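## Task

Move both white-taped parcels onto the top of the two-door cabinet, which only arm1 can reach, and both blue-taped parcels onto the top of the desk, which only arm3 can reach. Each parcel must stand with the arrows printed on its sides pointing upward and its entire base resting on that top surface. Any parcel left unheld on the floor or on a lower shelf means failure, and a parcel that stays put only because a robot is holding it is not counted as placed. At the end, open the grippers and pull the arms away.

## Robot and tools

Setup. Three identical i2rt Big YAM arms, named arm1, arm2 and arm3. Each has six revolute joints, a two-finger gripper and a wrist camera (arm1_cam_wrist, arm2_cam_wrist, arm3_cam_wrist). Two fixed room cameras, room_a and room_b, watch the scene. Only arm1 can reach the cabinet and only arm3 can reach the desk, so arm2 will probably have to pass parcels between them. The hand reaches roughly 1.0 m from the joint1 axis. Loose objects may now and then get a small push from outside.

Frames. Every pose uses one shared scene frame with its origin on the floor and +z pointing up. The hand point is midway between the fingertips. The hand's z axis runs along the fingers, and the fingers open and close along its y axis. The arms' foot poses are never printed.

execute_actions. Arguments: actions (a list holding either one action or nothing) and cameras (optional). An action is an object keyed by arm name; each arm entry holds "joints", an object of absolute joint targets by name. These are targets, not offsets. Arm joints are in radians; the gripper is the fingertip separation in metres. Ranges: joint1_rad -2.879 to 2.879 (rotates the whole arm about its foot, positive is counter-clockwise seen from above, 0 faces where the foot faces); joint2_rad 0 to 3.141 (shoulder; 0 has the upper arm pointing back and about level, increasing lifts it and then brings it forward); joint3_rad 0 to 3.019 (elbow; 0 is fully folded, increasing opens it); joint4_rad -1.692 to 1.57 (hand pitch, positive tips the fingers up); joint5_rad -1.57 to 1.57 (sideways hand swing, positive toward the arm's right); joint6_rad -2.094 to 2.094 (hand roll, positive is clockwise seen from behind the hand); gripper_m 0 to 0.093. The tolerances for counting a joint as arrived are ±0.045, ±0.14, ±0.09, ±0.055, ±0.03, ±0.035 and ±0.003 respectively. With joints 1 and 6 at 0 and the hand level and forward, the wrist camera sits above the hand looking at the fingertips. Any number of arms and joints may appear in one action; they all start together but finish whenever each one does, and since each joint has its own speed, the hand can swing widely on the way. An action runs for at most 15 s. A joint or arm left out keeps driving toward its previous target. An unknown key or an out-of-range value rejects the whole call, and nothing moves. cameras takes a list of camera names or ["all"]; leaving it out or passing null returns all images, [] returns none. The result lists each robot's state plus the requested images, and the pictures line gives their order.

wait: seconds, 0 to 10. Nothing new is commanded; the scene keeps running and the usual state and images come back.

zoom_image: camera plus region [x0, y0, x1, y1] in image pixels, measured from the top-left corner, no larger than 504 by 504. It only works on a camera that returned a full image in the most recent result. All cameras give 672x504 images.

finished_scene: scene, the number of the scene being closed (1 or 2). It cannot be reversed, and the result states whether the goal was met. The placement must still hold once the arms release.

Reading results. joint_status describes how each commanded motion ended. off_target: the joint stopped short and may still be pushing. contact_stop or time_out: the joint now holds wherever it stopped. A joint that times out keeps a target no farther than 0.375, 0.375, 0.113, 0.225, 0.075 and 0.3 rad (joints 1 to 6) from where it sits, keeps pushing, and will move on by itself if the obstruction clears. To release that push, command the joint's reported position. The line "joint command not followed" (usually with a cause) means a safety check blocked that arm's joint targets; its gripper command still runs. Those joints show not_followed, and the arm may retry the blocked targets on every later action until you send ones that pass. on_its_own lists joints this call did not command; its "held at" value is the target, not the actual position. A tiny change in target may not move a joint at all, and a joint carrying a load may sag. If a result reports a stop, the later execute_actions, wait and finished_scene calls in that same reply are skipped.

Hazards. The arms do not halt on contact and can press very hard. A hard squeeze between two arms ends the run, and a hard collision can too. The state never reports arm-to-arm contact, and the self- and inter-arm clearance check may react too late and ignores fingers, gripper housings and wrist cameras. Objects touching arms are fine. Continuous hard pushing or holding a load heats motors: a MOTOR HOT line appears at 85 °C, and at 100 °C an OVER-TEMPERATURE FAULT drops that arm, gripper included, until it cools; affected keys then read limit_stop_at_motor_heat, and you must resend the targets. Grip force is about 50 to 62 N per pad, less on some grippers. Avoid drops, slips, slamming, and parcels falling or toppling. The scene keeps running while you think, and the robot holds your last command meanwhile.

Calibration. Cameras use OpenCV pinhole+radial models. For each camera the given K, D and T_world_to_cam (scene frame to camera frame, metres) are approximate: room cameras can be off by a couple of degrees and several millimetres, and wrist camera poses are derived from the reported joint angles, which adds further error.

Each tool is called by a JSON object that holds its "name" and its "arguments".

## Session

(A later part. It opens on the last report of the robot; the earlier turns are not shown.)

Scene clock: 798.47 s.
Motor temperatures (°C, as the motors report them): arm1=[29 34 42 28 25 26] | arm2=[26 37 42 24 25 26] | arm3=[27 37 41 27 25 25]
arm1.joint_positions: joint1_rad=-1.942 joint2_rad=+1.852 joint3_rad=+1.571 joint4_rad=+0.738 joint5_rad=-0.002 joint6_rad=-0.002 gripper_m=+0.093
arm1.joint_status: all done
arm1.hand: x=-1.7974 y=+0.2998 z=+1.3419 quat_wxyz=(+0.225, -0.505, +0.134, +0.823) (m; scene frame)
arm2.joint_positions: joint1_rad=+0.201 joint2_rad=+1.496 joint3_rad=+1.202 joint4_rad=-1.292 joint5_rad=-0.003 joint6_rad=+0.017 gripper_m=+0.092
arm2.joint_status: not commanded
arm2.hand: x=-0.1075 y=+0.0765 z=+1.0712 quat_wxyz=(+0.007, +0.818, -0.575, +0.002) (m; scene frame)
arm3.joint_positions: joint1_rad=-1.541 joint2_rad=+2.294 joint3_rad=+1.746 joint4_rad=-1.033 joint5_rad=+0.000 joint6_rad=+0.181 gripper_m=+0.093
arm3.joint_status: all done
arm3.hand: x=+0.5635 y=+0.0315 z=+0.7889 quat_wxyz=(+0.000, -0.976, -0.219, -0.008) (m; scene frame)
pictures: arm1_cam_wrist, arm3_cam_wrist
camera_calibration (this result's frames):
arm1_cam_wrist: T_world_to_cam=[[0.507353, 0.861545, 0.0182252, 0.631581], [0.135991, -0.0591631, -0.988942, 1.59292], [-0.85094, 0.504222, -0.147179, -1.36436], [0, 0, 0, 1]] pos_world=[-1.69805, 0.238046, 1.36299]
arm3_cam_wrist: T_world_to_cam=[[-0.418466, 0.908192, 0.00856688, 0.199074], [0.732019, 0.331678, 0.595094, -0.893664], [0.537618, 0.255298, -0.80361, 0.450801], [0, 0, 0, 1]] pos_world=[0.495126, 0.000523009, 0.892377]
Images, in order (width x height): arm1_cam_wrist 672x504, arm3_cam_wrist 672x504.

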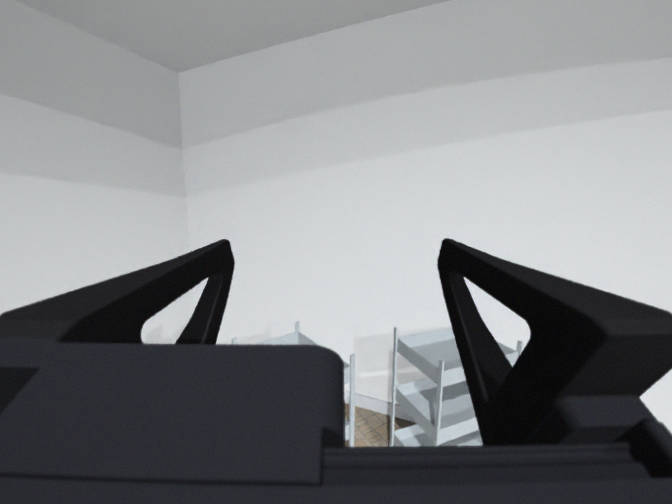

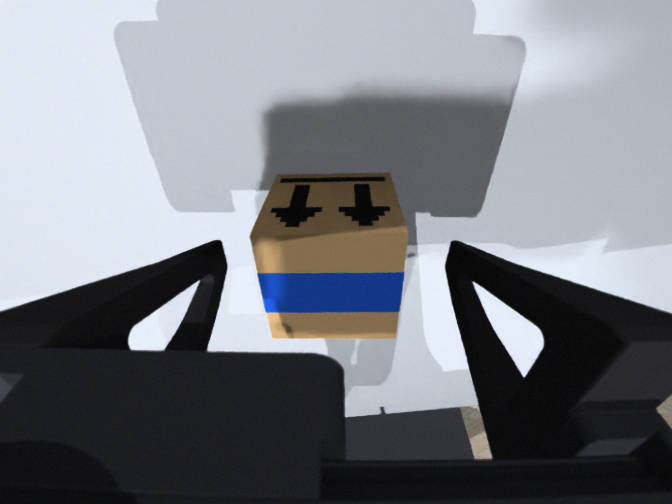

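{"name": "execute_actions", "arguments": {"actions": [{"arm1":{"joints":{"joint2_rad":1.965,"joint3_rad":0.654,"joint4_rad":0.79}},"arm3":{"joints":{"joint2_rad":2.33,"joint4_rad":-1.005}}}], "cameras": ["arm1_cam_wrist","arm3_cam_wrist"]}}

Scene clock: 803.73 s.
Motor temperatures (°C, as the motors report them): arm1=[29 34 42 28 25 26] | arm2=[26 37 42 24 25 26] | arm3=[27 37 41 27 25 25]
arm1.joint_positions: joint1_rad=-1.942 joint2_rad=+1.982 joint3_rad=+0.646 joint4_rad=+0.781 joint5_rad=-0.002 joint6_rad=-0.002 gripper_m=+0.093
arm1.joint_status: all done
arm1.hand: x=-1.5909 y=+0.1813 z=+0.8097 quat_wxyz=(+0.131, -0.840, +0.226, +0.476) (m; scene frame)
arm2.joint_positions: joint1_rad=+0.201 joint2_rad=+1.496 joint3_rad=+1.202 joint4_rad=-1.292 joint5_rad=-0.003 joint6_rad=+0.017 gripper_m=+0.092
arm2.joint_status: not commanded
arm2.hand: x=-0.1075 y=+0.0765 z=+1.0712 quat_wxyz=(+0.007, +0.818, -0.575, +0.002) (m; scene frame)
arm3.joint_positions: joint1_rad=-1.541 joint2_rad=+2.306 joint3_rad=+1.746 joint4_rad=-1.021 joint5_rad=+0.000 joint6_rad=+0.181 gripper_m=+0.093
arm3.joint_status: all done
arm3.hand: x=+0.5631 y=+0.0311 z=+0.7815 quat_wxyz=(-0.001, -0.976, -0.219, -0.008) (m; scene frame)
pictures: arm1_cam_wrist, arm3_cam_wrist
camera_calibration (this result's frames):
arm1_cam_wrist: T_world_to_cam=[[0.495981, 0.868227, 0.0135488, 0.623084], [0.798462, -0.449884, -0.400079, 1.67946], [-0.341264, 0.20925, -0.91638, 0.279893], [0, 0, 0, 1]] pos_world=[-1.5545, 0.156015, 0.919962]
arm3_cam_wrist: T_world_to_cam=[[-0.418456, 0.908198, 0.00842291, 0.199408], [0.73239, 0.331939, 0.594493, -0.888534], [0.537121, 0.254938, -0.804057, 0.44581], [0, 0, 0, 1]] pos_world=[0.494743, 0.000182785, 0.885004]
Images, in order (width x height): arm1_cam_wrist 672x504, arm3_cam_wrist 672x504.

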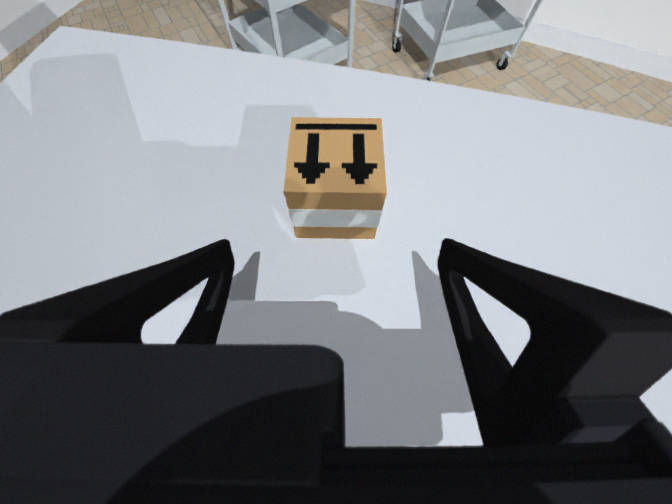

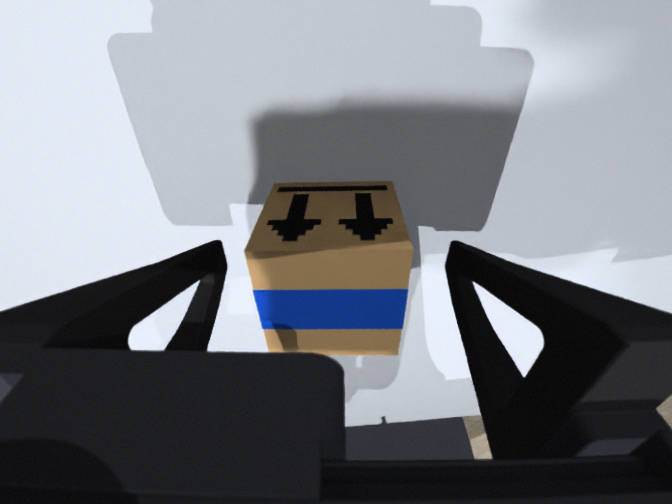

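{"name": "execute_actions", "arguments": {"actions": [{"arm1":{"joints":{"joint2_rad":2.04,"joint3_rad":0.915,"joint4_rad":0.75}},"arm3":{"joints":{"joint2_rad":2.35}}}], "cameras": ["arm1_cam_wrist","arm3_cam_wrist"]}}

Scene clock: 819.10 s.
Motor temperatures (°C, as the motors report them): arm1=[29 34 40 29 25 26] | arm2=[26 37 42 24 25 26] | arm3=[27 37 42 27 25 25]
arm1.joint_positions: joint1_rad=-1.942 joint2_rad=+2.047 joint3_rad=+0.902 joint4_rad=+0.757 joint5_rad=-0.002 joint6_rad=-0.002 gripper_m=+0.093
arm1.joint_status: all done
arm1.hand: x=-1.6831 y=+0.2351 z=+0.8565 quat_wxyz=(+0.149, -0.798, +0.214, +0.544) (m; scene frame)
arm2.joint_positions: joint1_rad=+0.201 joint2_rad=+1.496 joint3_rad=+1.202 joint4_rad=-1.292 joint5_rad=-0.003 joint6_rad=+0.017 gripper_m=+0.092
arm2.joint_status: not commanded
arm2.hand: x=-0.1075 y=+0.0765 z=+1.0712 quat_wxyz=(+0.007, +0.818, -0.575, +0.002) (m; scene frame)
arm3.joint_positions: joint1_rad=-1.541 joint2_rad=+2.330 joint3_rad=+1.746 joint4_rad=-1.021 joint5_rad=+0.000 joint6_rad=+0.181 gripper_m=+0.093
arm3.joint_status: all done
arm3.hand: x=+0.5674 y=+0.0341 z=+0.7668 quat_wxyz=(+0.004, -0.976, -0.219, -0.018) (m; scene frame)
pictures: arm1_cam_wrist, arm3_cam_wrist
camera_calibration (this result's frames):
arm1_cam_wrist: T_world_to_cam=[[0.497471, 0.867347, 0.0152043, 0.622776], [0.73086, -0.409618, -0.545946, 1.79774], [-0.467297, 0.282704, -0.837683, -0.0166811], [0, 0, 0, 1]] pos_world=[-1.6315, 0.200939, 0.958026]
arm3_cam_wrist: T_world_to_cam=[[-0.418817, 0.907979, 0.0128815, 0.195435], [0.720726, 0.323748, 0.612978, -0.891242], [0.552401, 0.26601, -0.789995, 0.411051], [0, 0, 0, 1]] pos_world=[0.497127, 0.00174293, 0.868523]
Images, in order (width x height): arm1_cam_wrist 672x504, arm3_cam_wrist 672x504.

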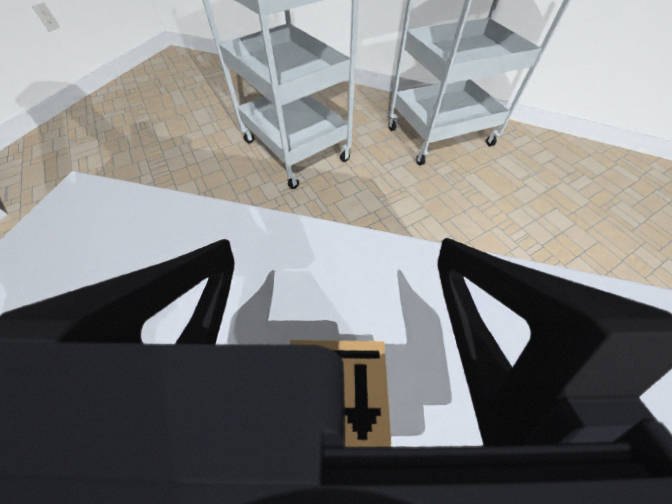

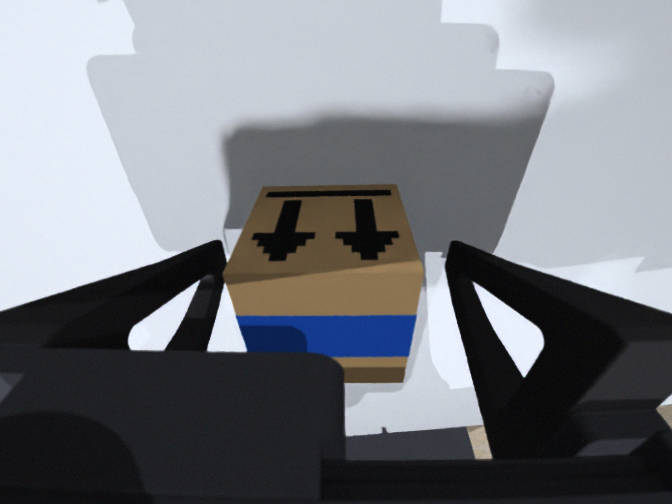

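{"name": "execute_actions", "arguments": {"actions": [{"arm1":{"joints":{"joint2_rad":2.145,"joint3_rad":0.87}},"arm3":{"joints":{"gripper_m":0.036}}}], "cameras": ["arm1_cam_wrist","arm3_cam_wrist"]}}

Scene clock: 827.83 s.
Motor temperatures (°C, as the motors report them): arm1=[29 34 40 29 25 26] | arm2=[26 37 42 24 25 26] | arm3=[27 37 42 27 25 25]
arm1.joint_positions: joint1_rad=-1.942 joint2_rad=+2.159 joint3_rad=+0.860 joint4_rad=+0.755 joint5_rad=-0.002 joint6_rad=-0.002 gripper_m=+0.093
arm1.joint_status: all done
arm1.hand: x=-1.6497 y=+0.2160 z=+0.7736 quat_wxyz=(+0.132, -0.838, +0.225, +0.480) (m; scene frame)
arm2.joint_positions: joint1_rad=+0.201 joint2_rad=+1.496 joint3_rad=+1.202 joint4_rad=-1.292 joint5_rad=-0.003 joint6_rad=+0.017 gripper_m=+0.092
arm2.joint_status: not commanded
arm2.hand: x=-0.1075 y=+0.0765 z=+1.0712 quat_wxyz=(+0.007, +0.818, -0.575, +0.002) (m; scene frame)
arm3.joint_positions: joint1_rad=-1.541 joint2_rad=+2.330 joint3_rad=+1.746 joint4_rad=-1.021 joint5_rad=+0.000 joint6_rad=+0.182 gripper_m=+0.049
arm3.joint_status: gripper_m off_target (ended at +0.049, target +0.036)
arm3.hand: x=+0.5674 y=+0.0341 z=+0.7668 quat_wxyz=(+0.004, -0.976, -0.218, -0.018) (m; scene frame)
pictures: arm1_cam_wrist, arm3_cam_wrist
camera_calibration (this result's frames):
arm1_cam_wrist: T_world_to_cam=[[0.496067, 0.868177, 0.0136598, 0.622756], [0.794883, -0.447744, -0.409496, 1.72851], [-0.349399, 0.213995, -0.91221, 0.201854], [0, 0, 0, 1]] pos_world=[-1.61236, 0.190072, 0.883445]
arm3_cam_wrist: T_world_to_cam=[[-0.418125, 0.908298, 0.0129104, 0.195009], [0.72098, 0.323182, 0.612978, -0.891366], [0.552594, 0.265609, -0.789995, 0.410955], [0, 0, 0, 1]] pos_world=[0.497103, 0.00179389, 0.868523]
Images, in order (width x height): arm1_cam_wrist 672x504, arm3_cam_wrist 672x504.

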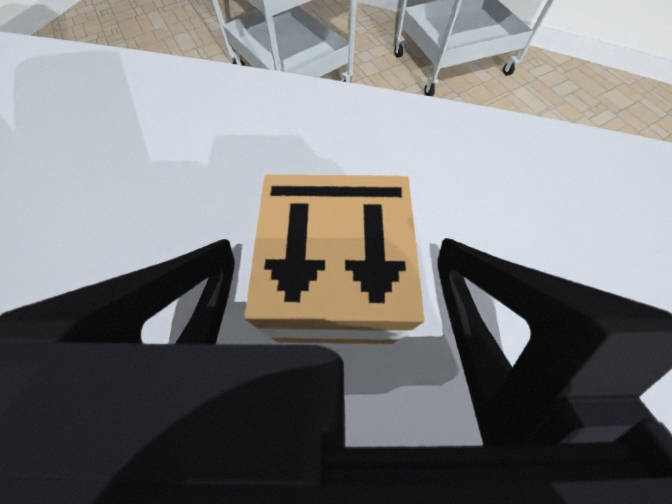

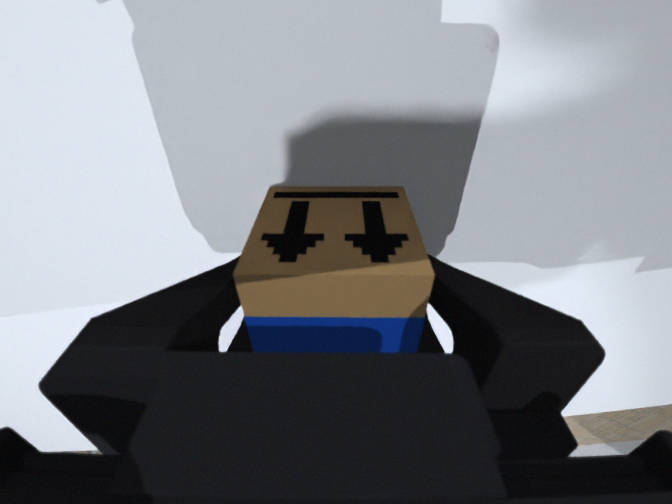

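{"name": "execute_actions", "arguments": {"actions": [{"arm1":{"joints":{"gripper_m":0.035}},"arm3":{"joints":{"joint2_rad":1.85,"joint4_rad":-1.47}}}], "cameras": ["arm1_cam_wrist","arm3_cam_wrist"]}}

Scene clock: 843.03 s.
Motor temperatures (°C, as the motors report them): arm1=[29 34 39 29 25 26] | arm2=[26 37 42 24 25 26] | arm3=[27 38 42 27 25 25]
arm1.joint_positions: joint1_rad=-1.942 joint2_rad=+2.159 joint3_rad=+0.860 joint4_rad=+0.755 joint5_rad=-0.002 joint6_rad=-0.002 gripper_m=+0.049
arm1.joint_status: gripper_m off_target (ended at +0.049, target +0.035)
arm1.hand: x=-1.6497 y=+0.2160 z=+0.7736 quat_wxyz=(+0.132, -0.838, +0.225, +0.480) (m; scene frame)
arm2.joint_positions: joint1_rad=+0.201 joint2_rad=+1.496 joint3_rad=+1.202 joint4_rad=-1.292 joint5_rad=-0.003 joint6_rad=+0.017 gripper_m=+0.092
arm2.joint_status: not commanded
arm2.hand: x=-0.1075 y=+0.0765 z=+1.0712 quat_wxyz=(+0.007, +0.818, -0.575, +0.002) (m; scene frame)
arm3.joint_positions: joint1_rad=-1.541 joint2_rad=+1.855 joint3_rad=+1.775 joint4_rad=-1.457 joint5_rad=+0.000 joint6_rad=+0.182 gripper_m=+0.049
arm3.joint_status: all done
arm3.hand: x=+0.6138 y=+0.0700 z=+1.0635 quat_wxyz=(-0.009, -0.976, -0.218, +0.013) (m; scene frame)
pictures: arm1_cam_wrist, arm3_cam_wrist
camera_calibration (this result's frames):
arm1_cam_wrist: T_world_to_cam=[[0.496067, 0.868177, 0.0136598, 0.622756], [0.794883, -0.447744, -0.409496, 1.72851], [-0.349399, 0.213995, -0.91221, 0.201854], [0, 0, 0, 1]] pos_world=[-1.61236, 0.190072, 0.883445]
arm3_cam_wrist: T_world_to_cam=[[-0.417316, 0.908761, -0.0000348737, 0.191223], [0.753678, 0.346121, 0.558721, -1.08224], [0.507756, 0.233137, -0.829356, 0.681842], [0, 0, 0, 1]] pos_world=[0.549251, 0.0418472, 1.17017]
Images, in order (width x height): arm1_cam_wrist 672x504, arm3_cam_wrist 672x504.

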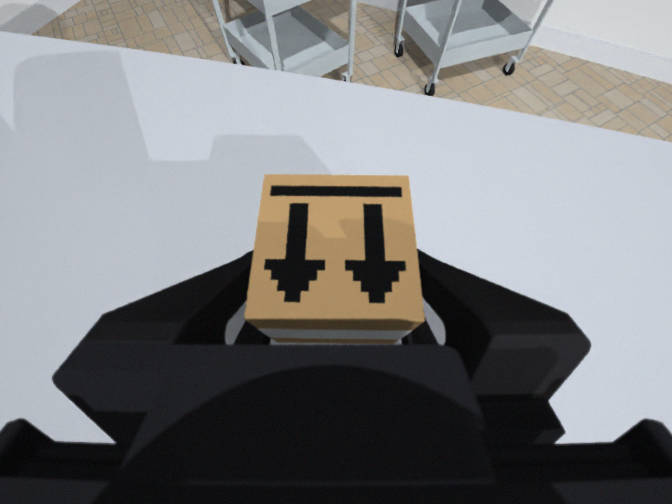

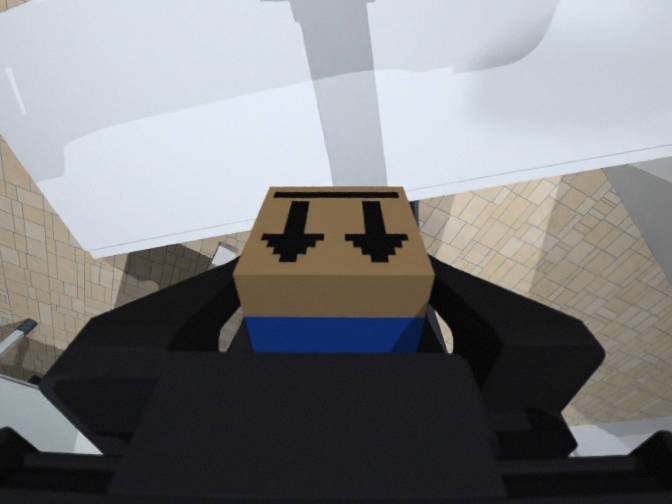

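{"name": "execute_actions", "arguments": {"actions": [{"arm1":{"joints":{"joint2_rad":1.75,"joint3_rad":1.54}},"arm3":{"joints":{"joint1_rad":0.7,"joint2_rad":1.72,"joint3_rad":1.46,"joint4_rad":-1.33}}}], "cameras": ["arm3_cam_wrist","room_a"]}}

Scene clock: 855.13 s.
Motor temperatures (°C, as the motors report them): arm1=[29 34 39 29 25 26] | arm2=[26 37 42 24 25 26] | arm3=[27 37 41 27 25 25]
arm1.joint_positions: joint1_rad=-1.942 joint2_rad=+1.767 joint3_rad=+1.524 joint4_rad=+0.748 joint5_rad=-0.002 joint6_rad=-0.002 gripper_m=+0.049
arm1.joint_status: all done
arm1.hand: x=-1.7697 y=+0.2835 z=+1.3791 quat_wxyz=(+0.228, -0.484, +0.128, +0.835) (m; scene frame)
arm2.joint_positions: joint1_rad=+0.201 joint2_rad=+1.496 joint3_rad=+1.202 joint4_rad=-1.292 joint5_rad=-0.003 joint6_rad=+0.017 gripper_m=+0.092
arm2.joint_status: not commanded
arm2.hand: x=-0.1075 y=+0.0765 z=+1.0712 quat_wxyz=(+0.007, +0.818, -0.575, +0.002) (m; scene frame)
arm3.joint_positions: joint1_rad=+0.707 joint2_rad=+1.731 joint3_rad=+1.472 joint4_rad=-1.333 joint5_rad=-0.001 joint6_rad=+0.183 gripper_m=+0.049
arm3.joint_status: all done
arm3.hand: x=+1.5821 y=+0.2705 z=+1.0205 quat_wxyz=(+0.007, -0.226, -0.974, +0.000) (m; scene frame)
pictures: arm3_cam_wrist, room_a
camera_calibration (this result's frames):
arm3_cam_wrist: T_world_to_cam=[[-0.447564, -0.894098, 0.0165763, 0.931673], [-0.715164, 0.368999, 0.593615, 0.424732], [-0.536867, 0.253826, -0.804578, 1.72959], [0, 0, 0, 1]] pos_world=[1.6493, 0.237266, 1.12402]
Images, in order (width x height): arm3_cam_wrist 672x504, room_a 672x504.

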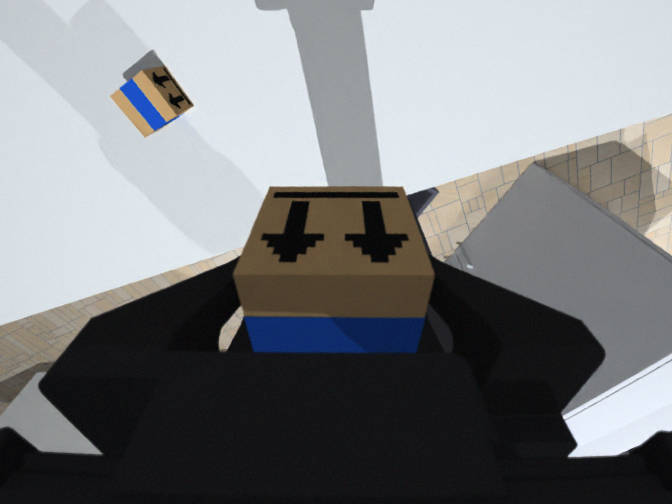

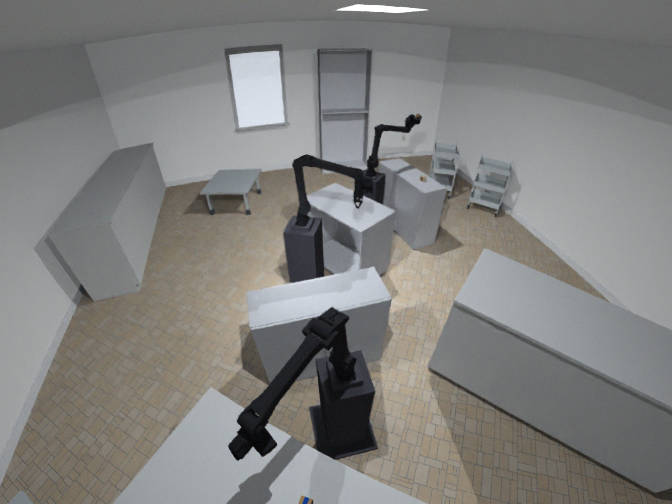

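{"name": "execute_actions", "arguments": {"actions": [{"arm1":{"joints":{"joint4_rad":-1.33,"joint5_rad":-0.53,"joint6_rad":1.585}},"arm3":{"joints":{"joint2_rad":2.205,"joint3_rad":1.615,"joint4_rad":-0.945}}}], "cameras": ["arm1_cam_wrist","arm3_cam_wrist"]}}

Scene clock: 865.40 s.
Motor temperatures (°C, as the motors report them): arm1=[29 34 41 29 25 26] | arm2=[26 37 42 24 25 26] | arm3=[27 37 40 27 25 25]
arm1.joint_positions: joint1_rad=-1.942 joint2_rad=+1.766 joint3_rad=+1.524 joint4_rad=-1.318 joint5_rad=-0.526 joint6_rad=+1.570 gripper_m=+0.049
arm1.joint_status: all done
arm1.hand: x=-1.6332 y=+0.1053 z=+1.0342 quat_wxyz=(-0.230, -0.484, +0.836, -0.117) (m; scene frame)
arm2.joint_positions: joint1_rad=+0.201 joint2_rad=+1.496 joint3_rad=+1.202 joint4_rad=-1.292 joint5_rad=-0.003 joint6_rad=+0.017 gripper_m=+0.092
arm2.joint_status: not commanded
arm2.hand: x=-0.1075 y=+0.0765 z=+1.0712 quat_wxyz=(+0.007, +0.818, -0.575, +0.002) (m; scene frame)
arm3.joint_positions: joint1_rad=+0.707 joint2_rad=+2.217 joint3_rad=+1.593 joint4_rad=-0.961 joint5_rad=-0.001 joint6_rad=+0.183 gripper_m=+0.049
arm3.joint_status: all done
arm3.hand: x=+1.6777 y=+0.2434 z=+0.7946 quat_wxyz=(+0.003, -0.226, -0.974, +0.001) (m; scene frame)
pictures: arm1_cam_wrist, arm3_cam_wrist
camera_calibration (this result's frames):
arm1_cam_wrist: T_world_to_cam=[[0.867147, -0.496839, -0.0347301, 1.50689], [-0.179071, -0.376087, 0.909116, -1.18932], [-0.464746, -0.782118, -0.415092, -0.12859], [0, 0, 0, 1]] pos_world=[-1.57943, 0.20082, 1.08019]
arm3_cam_wrist: T_world_to_cam=[[-0.447676, -0.89407, 0.0149731, 0.955396], [-0.719943, 0.370318, 0.586981, 0.650174], [-0.530348, 0.251998, -0.809462, 1.59943], [0, 0, 0, 1]] pos_world=[1.74405, 0.210368, 0.898729]
Images, in order (width x height): arm1_cam_wrist 672x504, arm3_cam_wrist 672x504.

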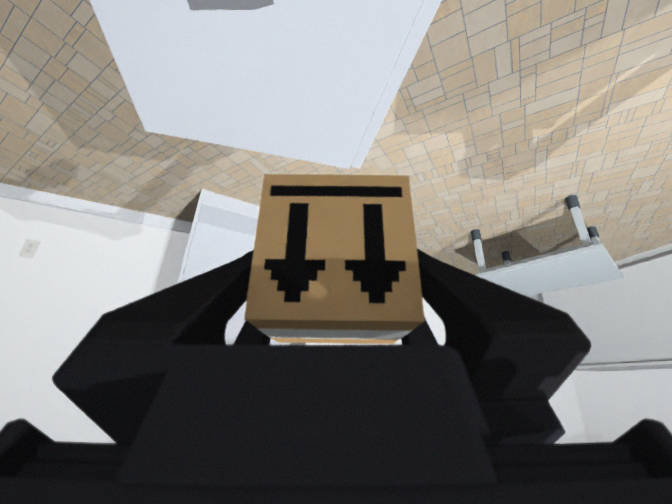

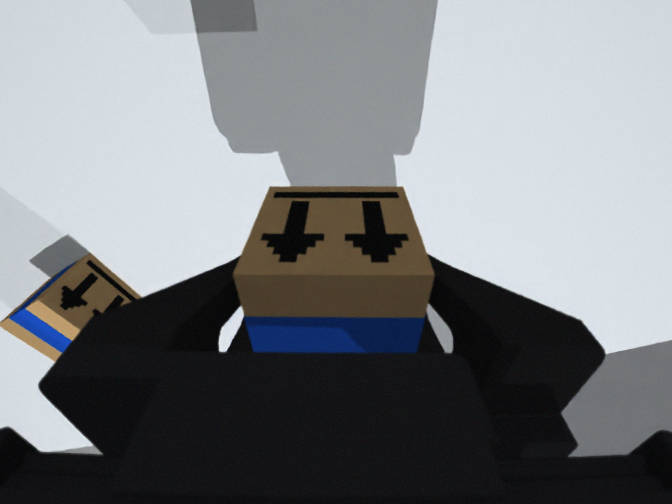

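{"name": "execute_actions", "arguments": {"actions": [{"arm1":{"joints":{"joint2_rad":2.125,"joint4_rad":-0.965}},"arm3":{"joints":{"joint2_rad":2.3,"joint4_rad":-0.855}}}], "cameras": ["arm1_cam_wrist","arm3_cam_wrist"]}}

Scene clock: 871.20 s.
Motor temperatures (°C, as the motors report them): arm1=[29 34 41 28 25 26] | arm2=[26 36 42 24 25 26] | arm3=[27 37 40 27 25 25]
arm1.joint_positions: joint1_rad=-1.942 joint2_rad=+2.139 joint3_rad=+1.512 joint4_rad=-0.978 joint5_rad=-0.528 joint6_rad=+1.571 gripper_m=+0.049
arm1.joint_status: all done
arm1.hand: x=-1.6780 y=+0.1323 z=+0.8272 quat_wxyz=(-0.220, -0.478, +0.839, -0.137) (m; scene frame)
arm2.joint_positions: joint1_rad=+0.201 joint2_rad=+1.496 joint3_rad=+1.202 joint4_rad=-1.292 joint5_rad=-0.003 joint6_rad=+0.017 gripper_m=+0.092
arm2.joint_status: not commanded
arm2.hand: x=-0.1075 y=+0.0765 z=+1.0712 quat_wxyz=(+0.007, +0.818, -0.575, +0.002) (m; scene frame)
arm3.joint_positions: joint1_rad=+0.707 joint2_rad=+2.300 joint3_rad=+1.593 joint4_rad=-0.870 joint5_rad=-0.001 joint6_rad=+0.183 gripper_m=+0.049
arm3.joint_status: all done
arm3.hand: x=+1.6810 y=+0.2423 z=+0.7452 quat_wxyz=(-0.001, -0.226, -0.974, +0.001) (m; scene frame)
pictures: arm1_cam_wrist, arm3_cam_wrist
camera_calibration (this result's frames):
arm1_cam_wrist: T_world_to_cam=[[0.867024, -0.49814, 0.0112143, 1.51394], [-0.214885, -0.353517, 0.910412, -1.06325], [-0.449548, -0.791759, -0.413551, -0.188738], [0, 0, 0, 1]] pos_world=[-1.62595, 0.228844, 0.872964]
arm3_cam_wrist: T_world_to_cam=[[-0.447767, -0.894048, 0.0135148, 0.957919], [-0.72424, 0.371503, 0.580915, 0.693301], [-0.524386, 0.250326, -0.813852, 1.55513], [0, 0, 0, 1]] pos_world=[1.74653, 0.209572, 0.849952]
Images, in order (width x height): arm1_cam_wrist 672x504, arm3_cam_wrist 672x504.

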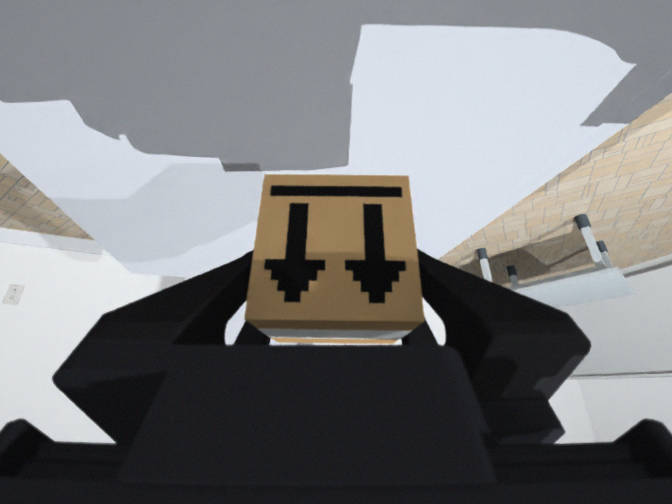

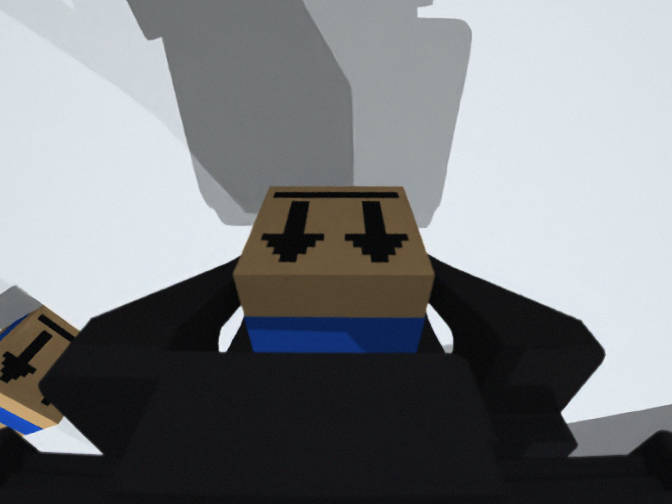

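{"name": "execute_actions", "arguments": {"actions": [{"arm1":{"joints":{"joint2_rad":2.21,"joint4_rad":-0.885}},"arm3":{"joints":{"joint2_rad":2.34,"joint4_rad":-0.83}}}], "cameras": ["arm1_cam_wrist","arm3_cam_wrist"]}}

Scene clock: 874.53 s.
Motor temperatures (°C, as the motors report them): arm1=[29 34 41 28 25 26] | arm2=[26 36 42 24 25 26] | arm3=[27 38 40 27 25 25]
arm1.joint_positions: joint1_rad=-1.942 joint2_rad=+2.223 joint3_rad=+1.512 joint4_rad=-0.898 joint5_rad=-0.528 joint6_rad=+1.571 gripper_m=+0.049
arm1.joint_status: all done
arm1.hand: x=-1.6803 y=+0.1338 z=+0.7791 quat_wxyz=(-0.219, -0.477, +0.840, -0.139) (m; scene frame)
arm2.joint_positions: joint1_rad=+0.201 joint2_rad=+1.496 joint3_rad=+1.202 joint4_rad=-1.292 joint5_rad=-0.003 joint6_rad=+0.017 gripper_m=+0.092
arm2.joint_status: not commanded
arm2.hand: x=-0.1075 y=+0.0765 z=+1.0712 quat_wxyz=(+0.007, +0.818, -0.575, +0.002) (m; scene frame)
arm3.joint_positions: joint1_rad=+0.707 joint2_rad=+2.324 joint3_rad=+1.593 joint4_rad=-0.846 joint5_rad=-0.001 joint6_rad=+0.183 gripper_m=+0.049
arm3.joint_status: all done
arm3.hand: x=+1.6807 y=+0.2424 z=+0.7310 quat_wxyz=(-0.001, -0.226, -0.974, +0.001) (m; scene frame)
pictures: arm1_cam_wrist, arm3_cam_wrist
camera_calibration (this result's frames):
arm1_cam_wrist: T_world_to_cam=[[0.866968, -0.498126, 0.01541, 1.51383], [-0.218188, -0.351583, 0.910375, -1.02512], [-0.448064, -0.792628, -0.413496, -0.20588], [0, 0, 0, 1]] pos_world=[-1.62836, 0.230477, 0.824788]
arm3_cam_wrist: T_world_to_cam=[[-0.447767, -0.894048, 0.0135148, 0.958021], [-0.72424, 0.371503, 0.580915, 0.701333], [-0.524386, 0.250326, -0.813852, 1.54334], [0, 0, 0, 1]] pos_world=[1.74621, 0.209631, 0.835691]
Images, in order (width x height): arm1_cam_wrist 672x504, arm3_cam_wrist 672x504.

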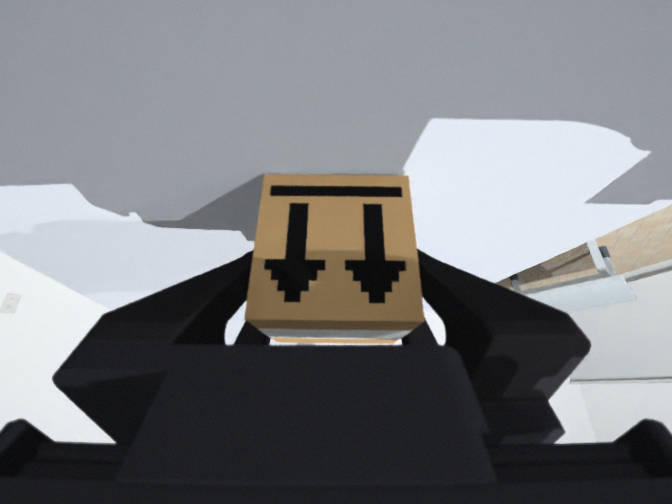

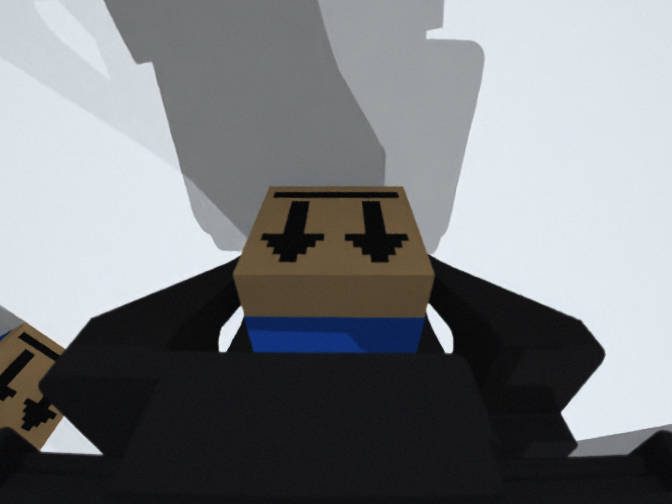

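{"name": "execute_actions", "arguments": {"actions": [{"arm1":{"joints":{"joint2_rad":2.245}},"arm3":{"joints":{"joint2_rad":2.348}}}], "cameras": ["arm1_cam_wrist","arm3_cam_wrist"]}}

Scene clock: 877.17 s.
Motor temperatures (°C, as the motors report them): arm1=[29 34 41 28 25 26] | arm2=[26 36 42 24 25 26] | arm3=[27 38 40 27 25 25]
arm1.joint_positions: joint1_rad=-1.942 joint2_rad=+2.226 joint3_rad=+1.512 joint4_rad=-0.898 joint5_rad=-0.530 joint6_rad=+1.571 gripper_m=+0.049
arm1.joint_status: all done
arm1.hand: x=-1.6800 y=+0.1334 z=+0.7777 quat_wxyz=(-0.219, -0.477, +0.840, -0.140) (m; scene frame)
arm2.joint_positions: joint1_rad=+0.201 joint2_rad=+1.496 joint3_rad=+1.202 joint4_rad=-1.292 joint5_rad=-0.003 joint6_rad=+0.017 gripper_m=+0.092
arm2.joint_status: not commanded
arm2.hand: x=-0.1075 y=+0.0765 z=+1.0712 quat_wxyz=(+0.007, +0.818, -0.575, +0.002) (m; scene frame)
arm3.joint_positions: joint1_rad=+0.707 joint2_rad=+2.325 joint3_rad=+1.593 joint4_rad=-0.846 joint5_rad=-0.001 joint6_rad=+0.183 gripper_m=+0.049
arm3.joint_status: all done
arm3.hand: x=+1.6804 y=+0.2425 z=+0.7303 quat_wxyz=(+0.000, -0.226, -0.974, +0.001) (m; scene frame)
pictures: arm1_cam_wrist, arm3_cam_wrist
camera_calibration (this result's frames):
arm1_cam_wrist: T_world_to_cam=[[0.866924, -0.498126, 0.0176856, 1.51156], [-0.2193, -0.349321, 0.910979, -1.02659], [-0.447604, -0.793628, -0.412074, -0.20686], [0, 0, 0, 1]] pos_world=[-1.62813, 0.230166, 0.823225]
arm3_cam_wrist: T_world_to_cam=[[-0.447754, -0.894051, 0.0137336, 0.95779], [-0.723598, 0.371326, 0.581827, 0.699782], [-0.525283, 0.250578, -0.813197, 1.54358], [0, 0, 0, 1]] pos_world=[1.74603, 0.20968, 0.83493]
Images, in order (width x height): arm1_cam_wrist 672x504, arm3_cam_wrist 672x504.

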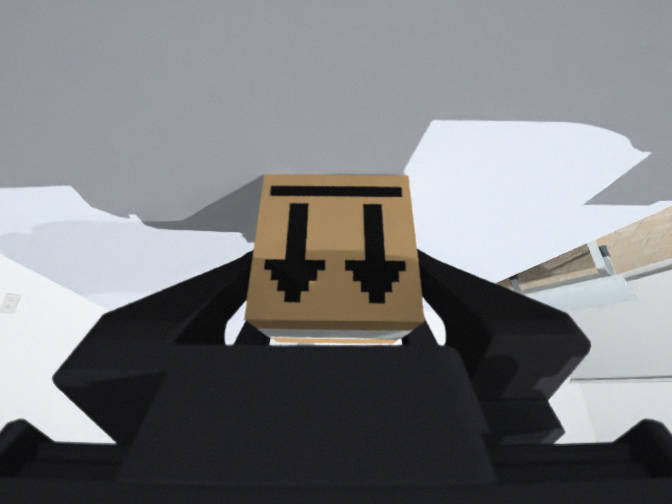

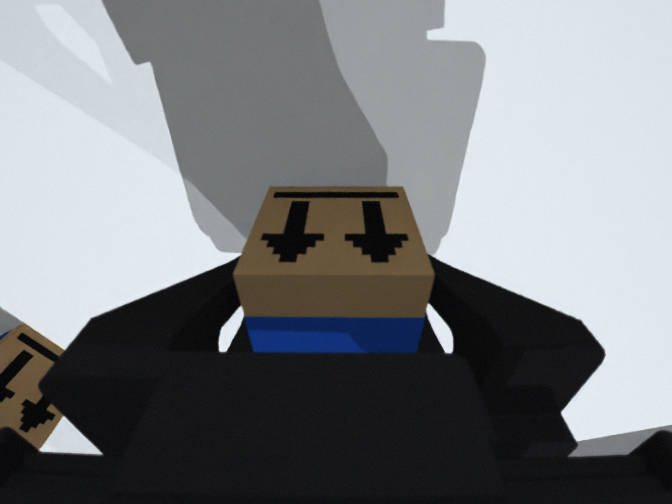

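{"name": "execute_actions", "arguments": {"actions": [{"arm1":{"joints":{"joint2_rad":2.226,"gripper_m":0.093}},"arm3":{"joints":{"joint2_rad":2.325,"gripper_m":0.093}}}], "cameras": ["arm1_cam_wrist","arm3_cam_wrist"]}}

Scene clock: 880.30 s.
Motor temperatures (°C, as the motors report them): arm1=[29 34 41 28 25 26] | arm2=[26 36 42 24 25 26] | arm3=[27 38 40 27 25 25]
arm1.joint_positions: joint1_rad=-1.942 joint2_rad=+2.226 joint3_rad=+1.512 joint4_rad=-0.898 joint5_rad=-0.530 joint6_rad=+1.572 gripper_m=+0.093
arm1.joint_status: all done
arm1.hand: x=-1.6800 y=+0.1334 z=+0.7777 quat_wxyz=(-0.219, -0.477, +0.840, -0.140) (m; scene frame)
arm2.joint_positions: joint1_rad=+0.201 joint2_rad=+1.496 joint3_rad=+1.202 joint4_rad=-1.292 joint5_rad=-0.003 joint6_rad=+0.017 gripper_m=+0.092
arm2.joint_status: not commanded
arm2.hand: x=-0.1075 y=+0.0765 z=+1.0712 quat_wxyz=(+0.007, +0.818, -0.575, +0.002) (m; scene frame)
arm3.joint_positions: joint1_rad=+0.707 joint2_rad=+2.325 joint3_rad=+1.593 joint4_rad=-0.846 joint5_rad=-0.001 joint6_rad=+0.183 gripper_m=+0.093
arm3.joint_status: all done
arm3.hand: x=+1.6804 y=+0.2425 z=+0.7303 quat_wxyz=(+0.000, -0.226, -0.974, +0.001) (m; scene frame)
pictures: arm1_cam_wrist, arm3_cam_wrist
camera_calibration (this result's frames):
arm1_cam_wrist: T_world_to_cam=[[0.866757, -0.49841, 0.017877, 1.51116], [-0.21957, -0.349167, 0.910973, -1.02706], [-0.447796, -0.793517, -0.412079, -0.207194], [0, 0, 0, 1]] pos_world=[-1.6281, 0.230153, 0.823226]
arm3_cam_wrist: T_world_to_cam=[[-0.447754, -0.894051, 0.0137336, 0.95779], [-0.723598, 0.371326, 0.581827, 0.699782], [-0.525283, 0.250578, -0.813197, 1.54358], [0, 0, 0, 1]] pos_world=[1.74603, 0.20968, 0.83493]
Images, in order (width x height): arm1_cam_wrist 672x504, arm3_cam_wrist 672x504.

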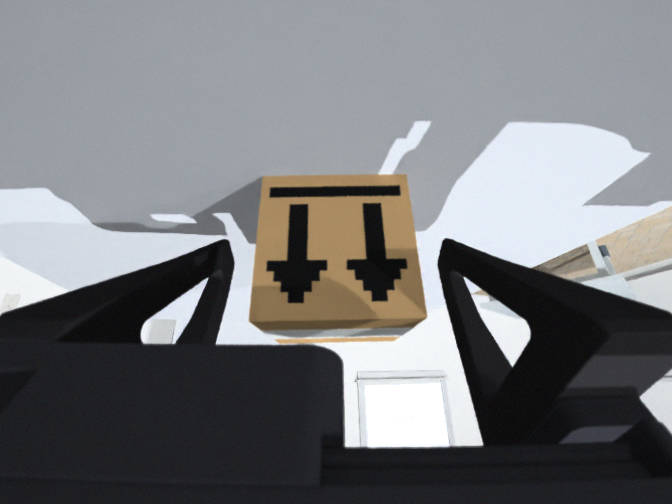

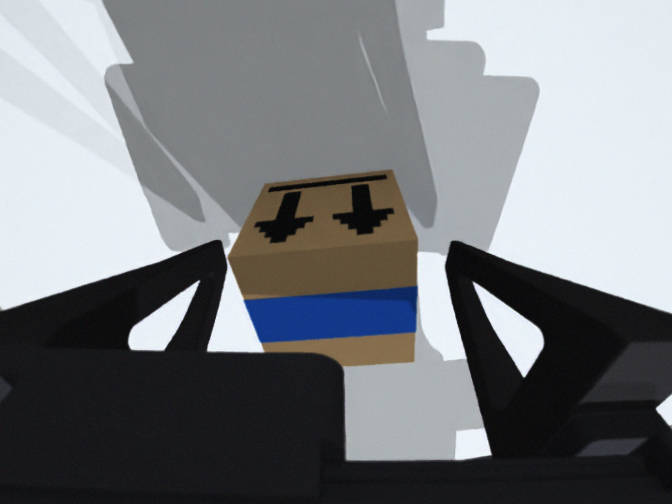

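{"name": "execute_actions", "arguments": {"actions": [{"arm1":{"joints":{"joint2_rad":2.0,"joint4_rad":-1.11}},"arm3":{"joints":{"joint2_rad":2.1,"joint4_rad":-1.06}}}], "cameras": ["arm1_cam_wrist","arm3_cam_wrist","room_a","room_b"]}}

Scene clock: 885.90 s.
Motor temperatures (°C, as the motors report them): arm1=[29 34 41 28 25 26] | arm2=[26 36 42 24 25 26] | arm3=[27 38 39 27 25 25]
arm1.joint_positions: joint1_rad=-1.942 joint2_rad=+1.998 joint3_rad=+1.518 joint4_rad=-1.098 joint5_rad=-0.530 joint6_rad=+1.572 gripper_m=+0.093
arm1.joint_status: all done
arm1.hand: x=-1.6714 y=+0.1278 z=+0.9084 quat_wxyz=(-0.227, -0.481, +0.837, -0.126) (m; scene frame)
arm2.joint_positions: joint1_rad=+0.201 joint2_rad=+1.496 joint3_rad=+1.202 joint4_rad=-1.292 joint5_rad=-0.003 joint6_rad=+0.017 gripper_m=+0.092
arm2.joint_status: not commanded
arm2.hand: x=-0.1075 y=+0.0765 z=+1.0712 quat_wxyz=(+0.007, +0.818, -0.575, +0.002) (m; scene frame)
arm3.joint_positions: joint1_rad=+0.707 joint2_rad=+2.085 joint3_rad=+1.593 joint4_rad=-1.046 joint5_rad=-0.001 joint6_rad=+0.183 gripper_m=+0.093
arm3.joint_status: all done
arm3.hand: x=+1.6783 y=+0.2434 z=+0.8723 quat_wxyz=(-0.020, -0.225, -0.974, +0.002) (m; scene frame)
pictures: arm1_cam_wrist, arm3_cam_wrist, room_a, room_b
camera_calibration (this result's frames):
arm1_cam_wrist: T_world_to_cam=[[0.866855, -0.498313, -0.0156899, 1.52927], [-0.193133, -0.364651, 0.910895, -1.09998], [-0.459632, -0.786584, -0.41234, -0.174384], [0, 0, 0, 1]] pos_world=[-1.61825, 0.223781, 0.954054]
arm3_cam_wrist: T_world_to_cam=[[-0.448061, -0.893982, 0.00614203, 0.962819], [-0.745254, 0.377296, 0.549767, 0.678194], [-0.493799, 0.241752, -0.835295, 1.62633], [0, 0, 0, 1]] pos_world=[1.73991, 0.211695, 0.979701]
Images, in order (width x height): arm1_cam_wrist 672x504, arm3_cam_wrist 672x504, room_a 672x504, room_b 672x504.

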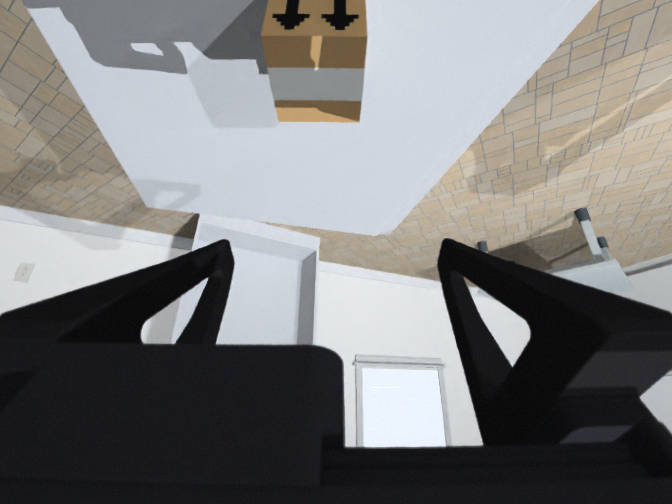

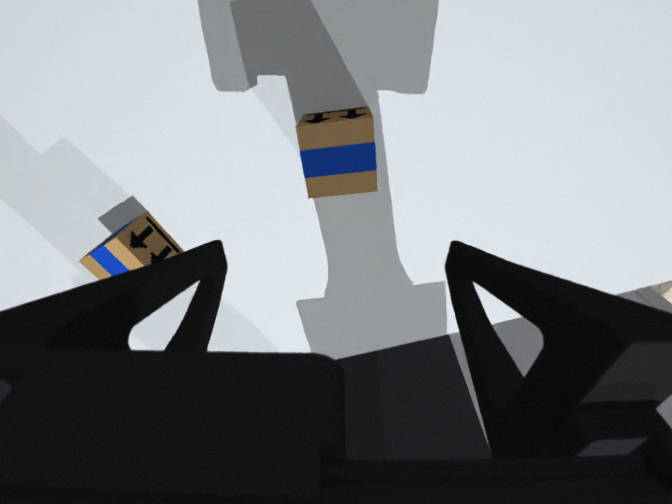

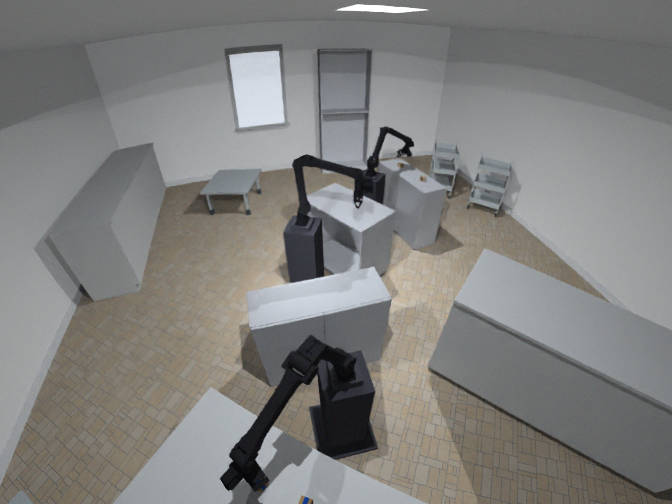

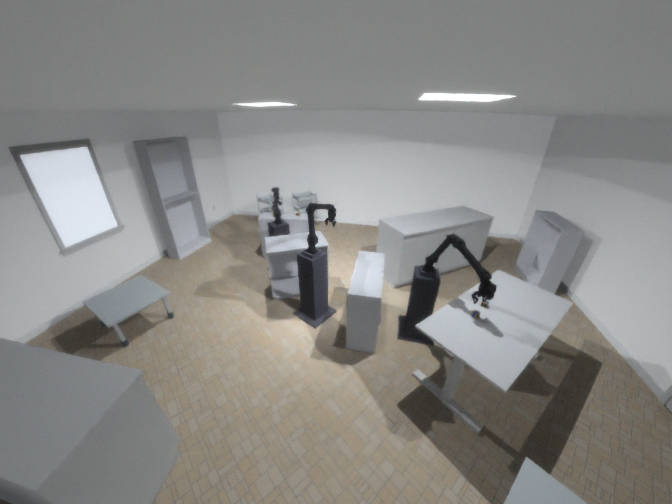

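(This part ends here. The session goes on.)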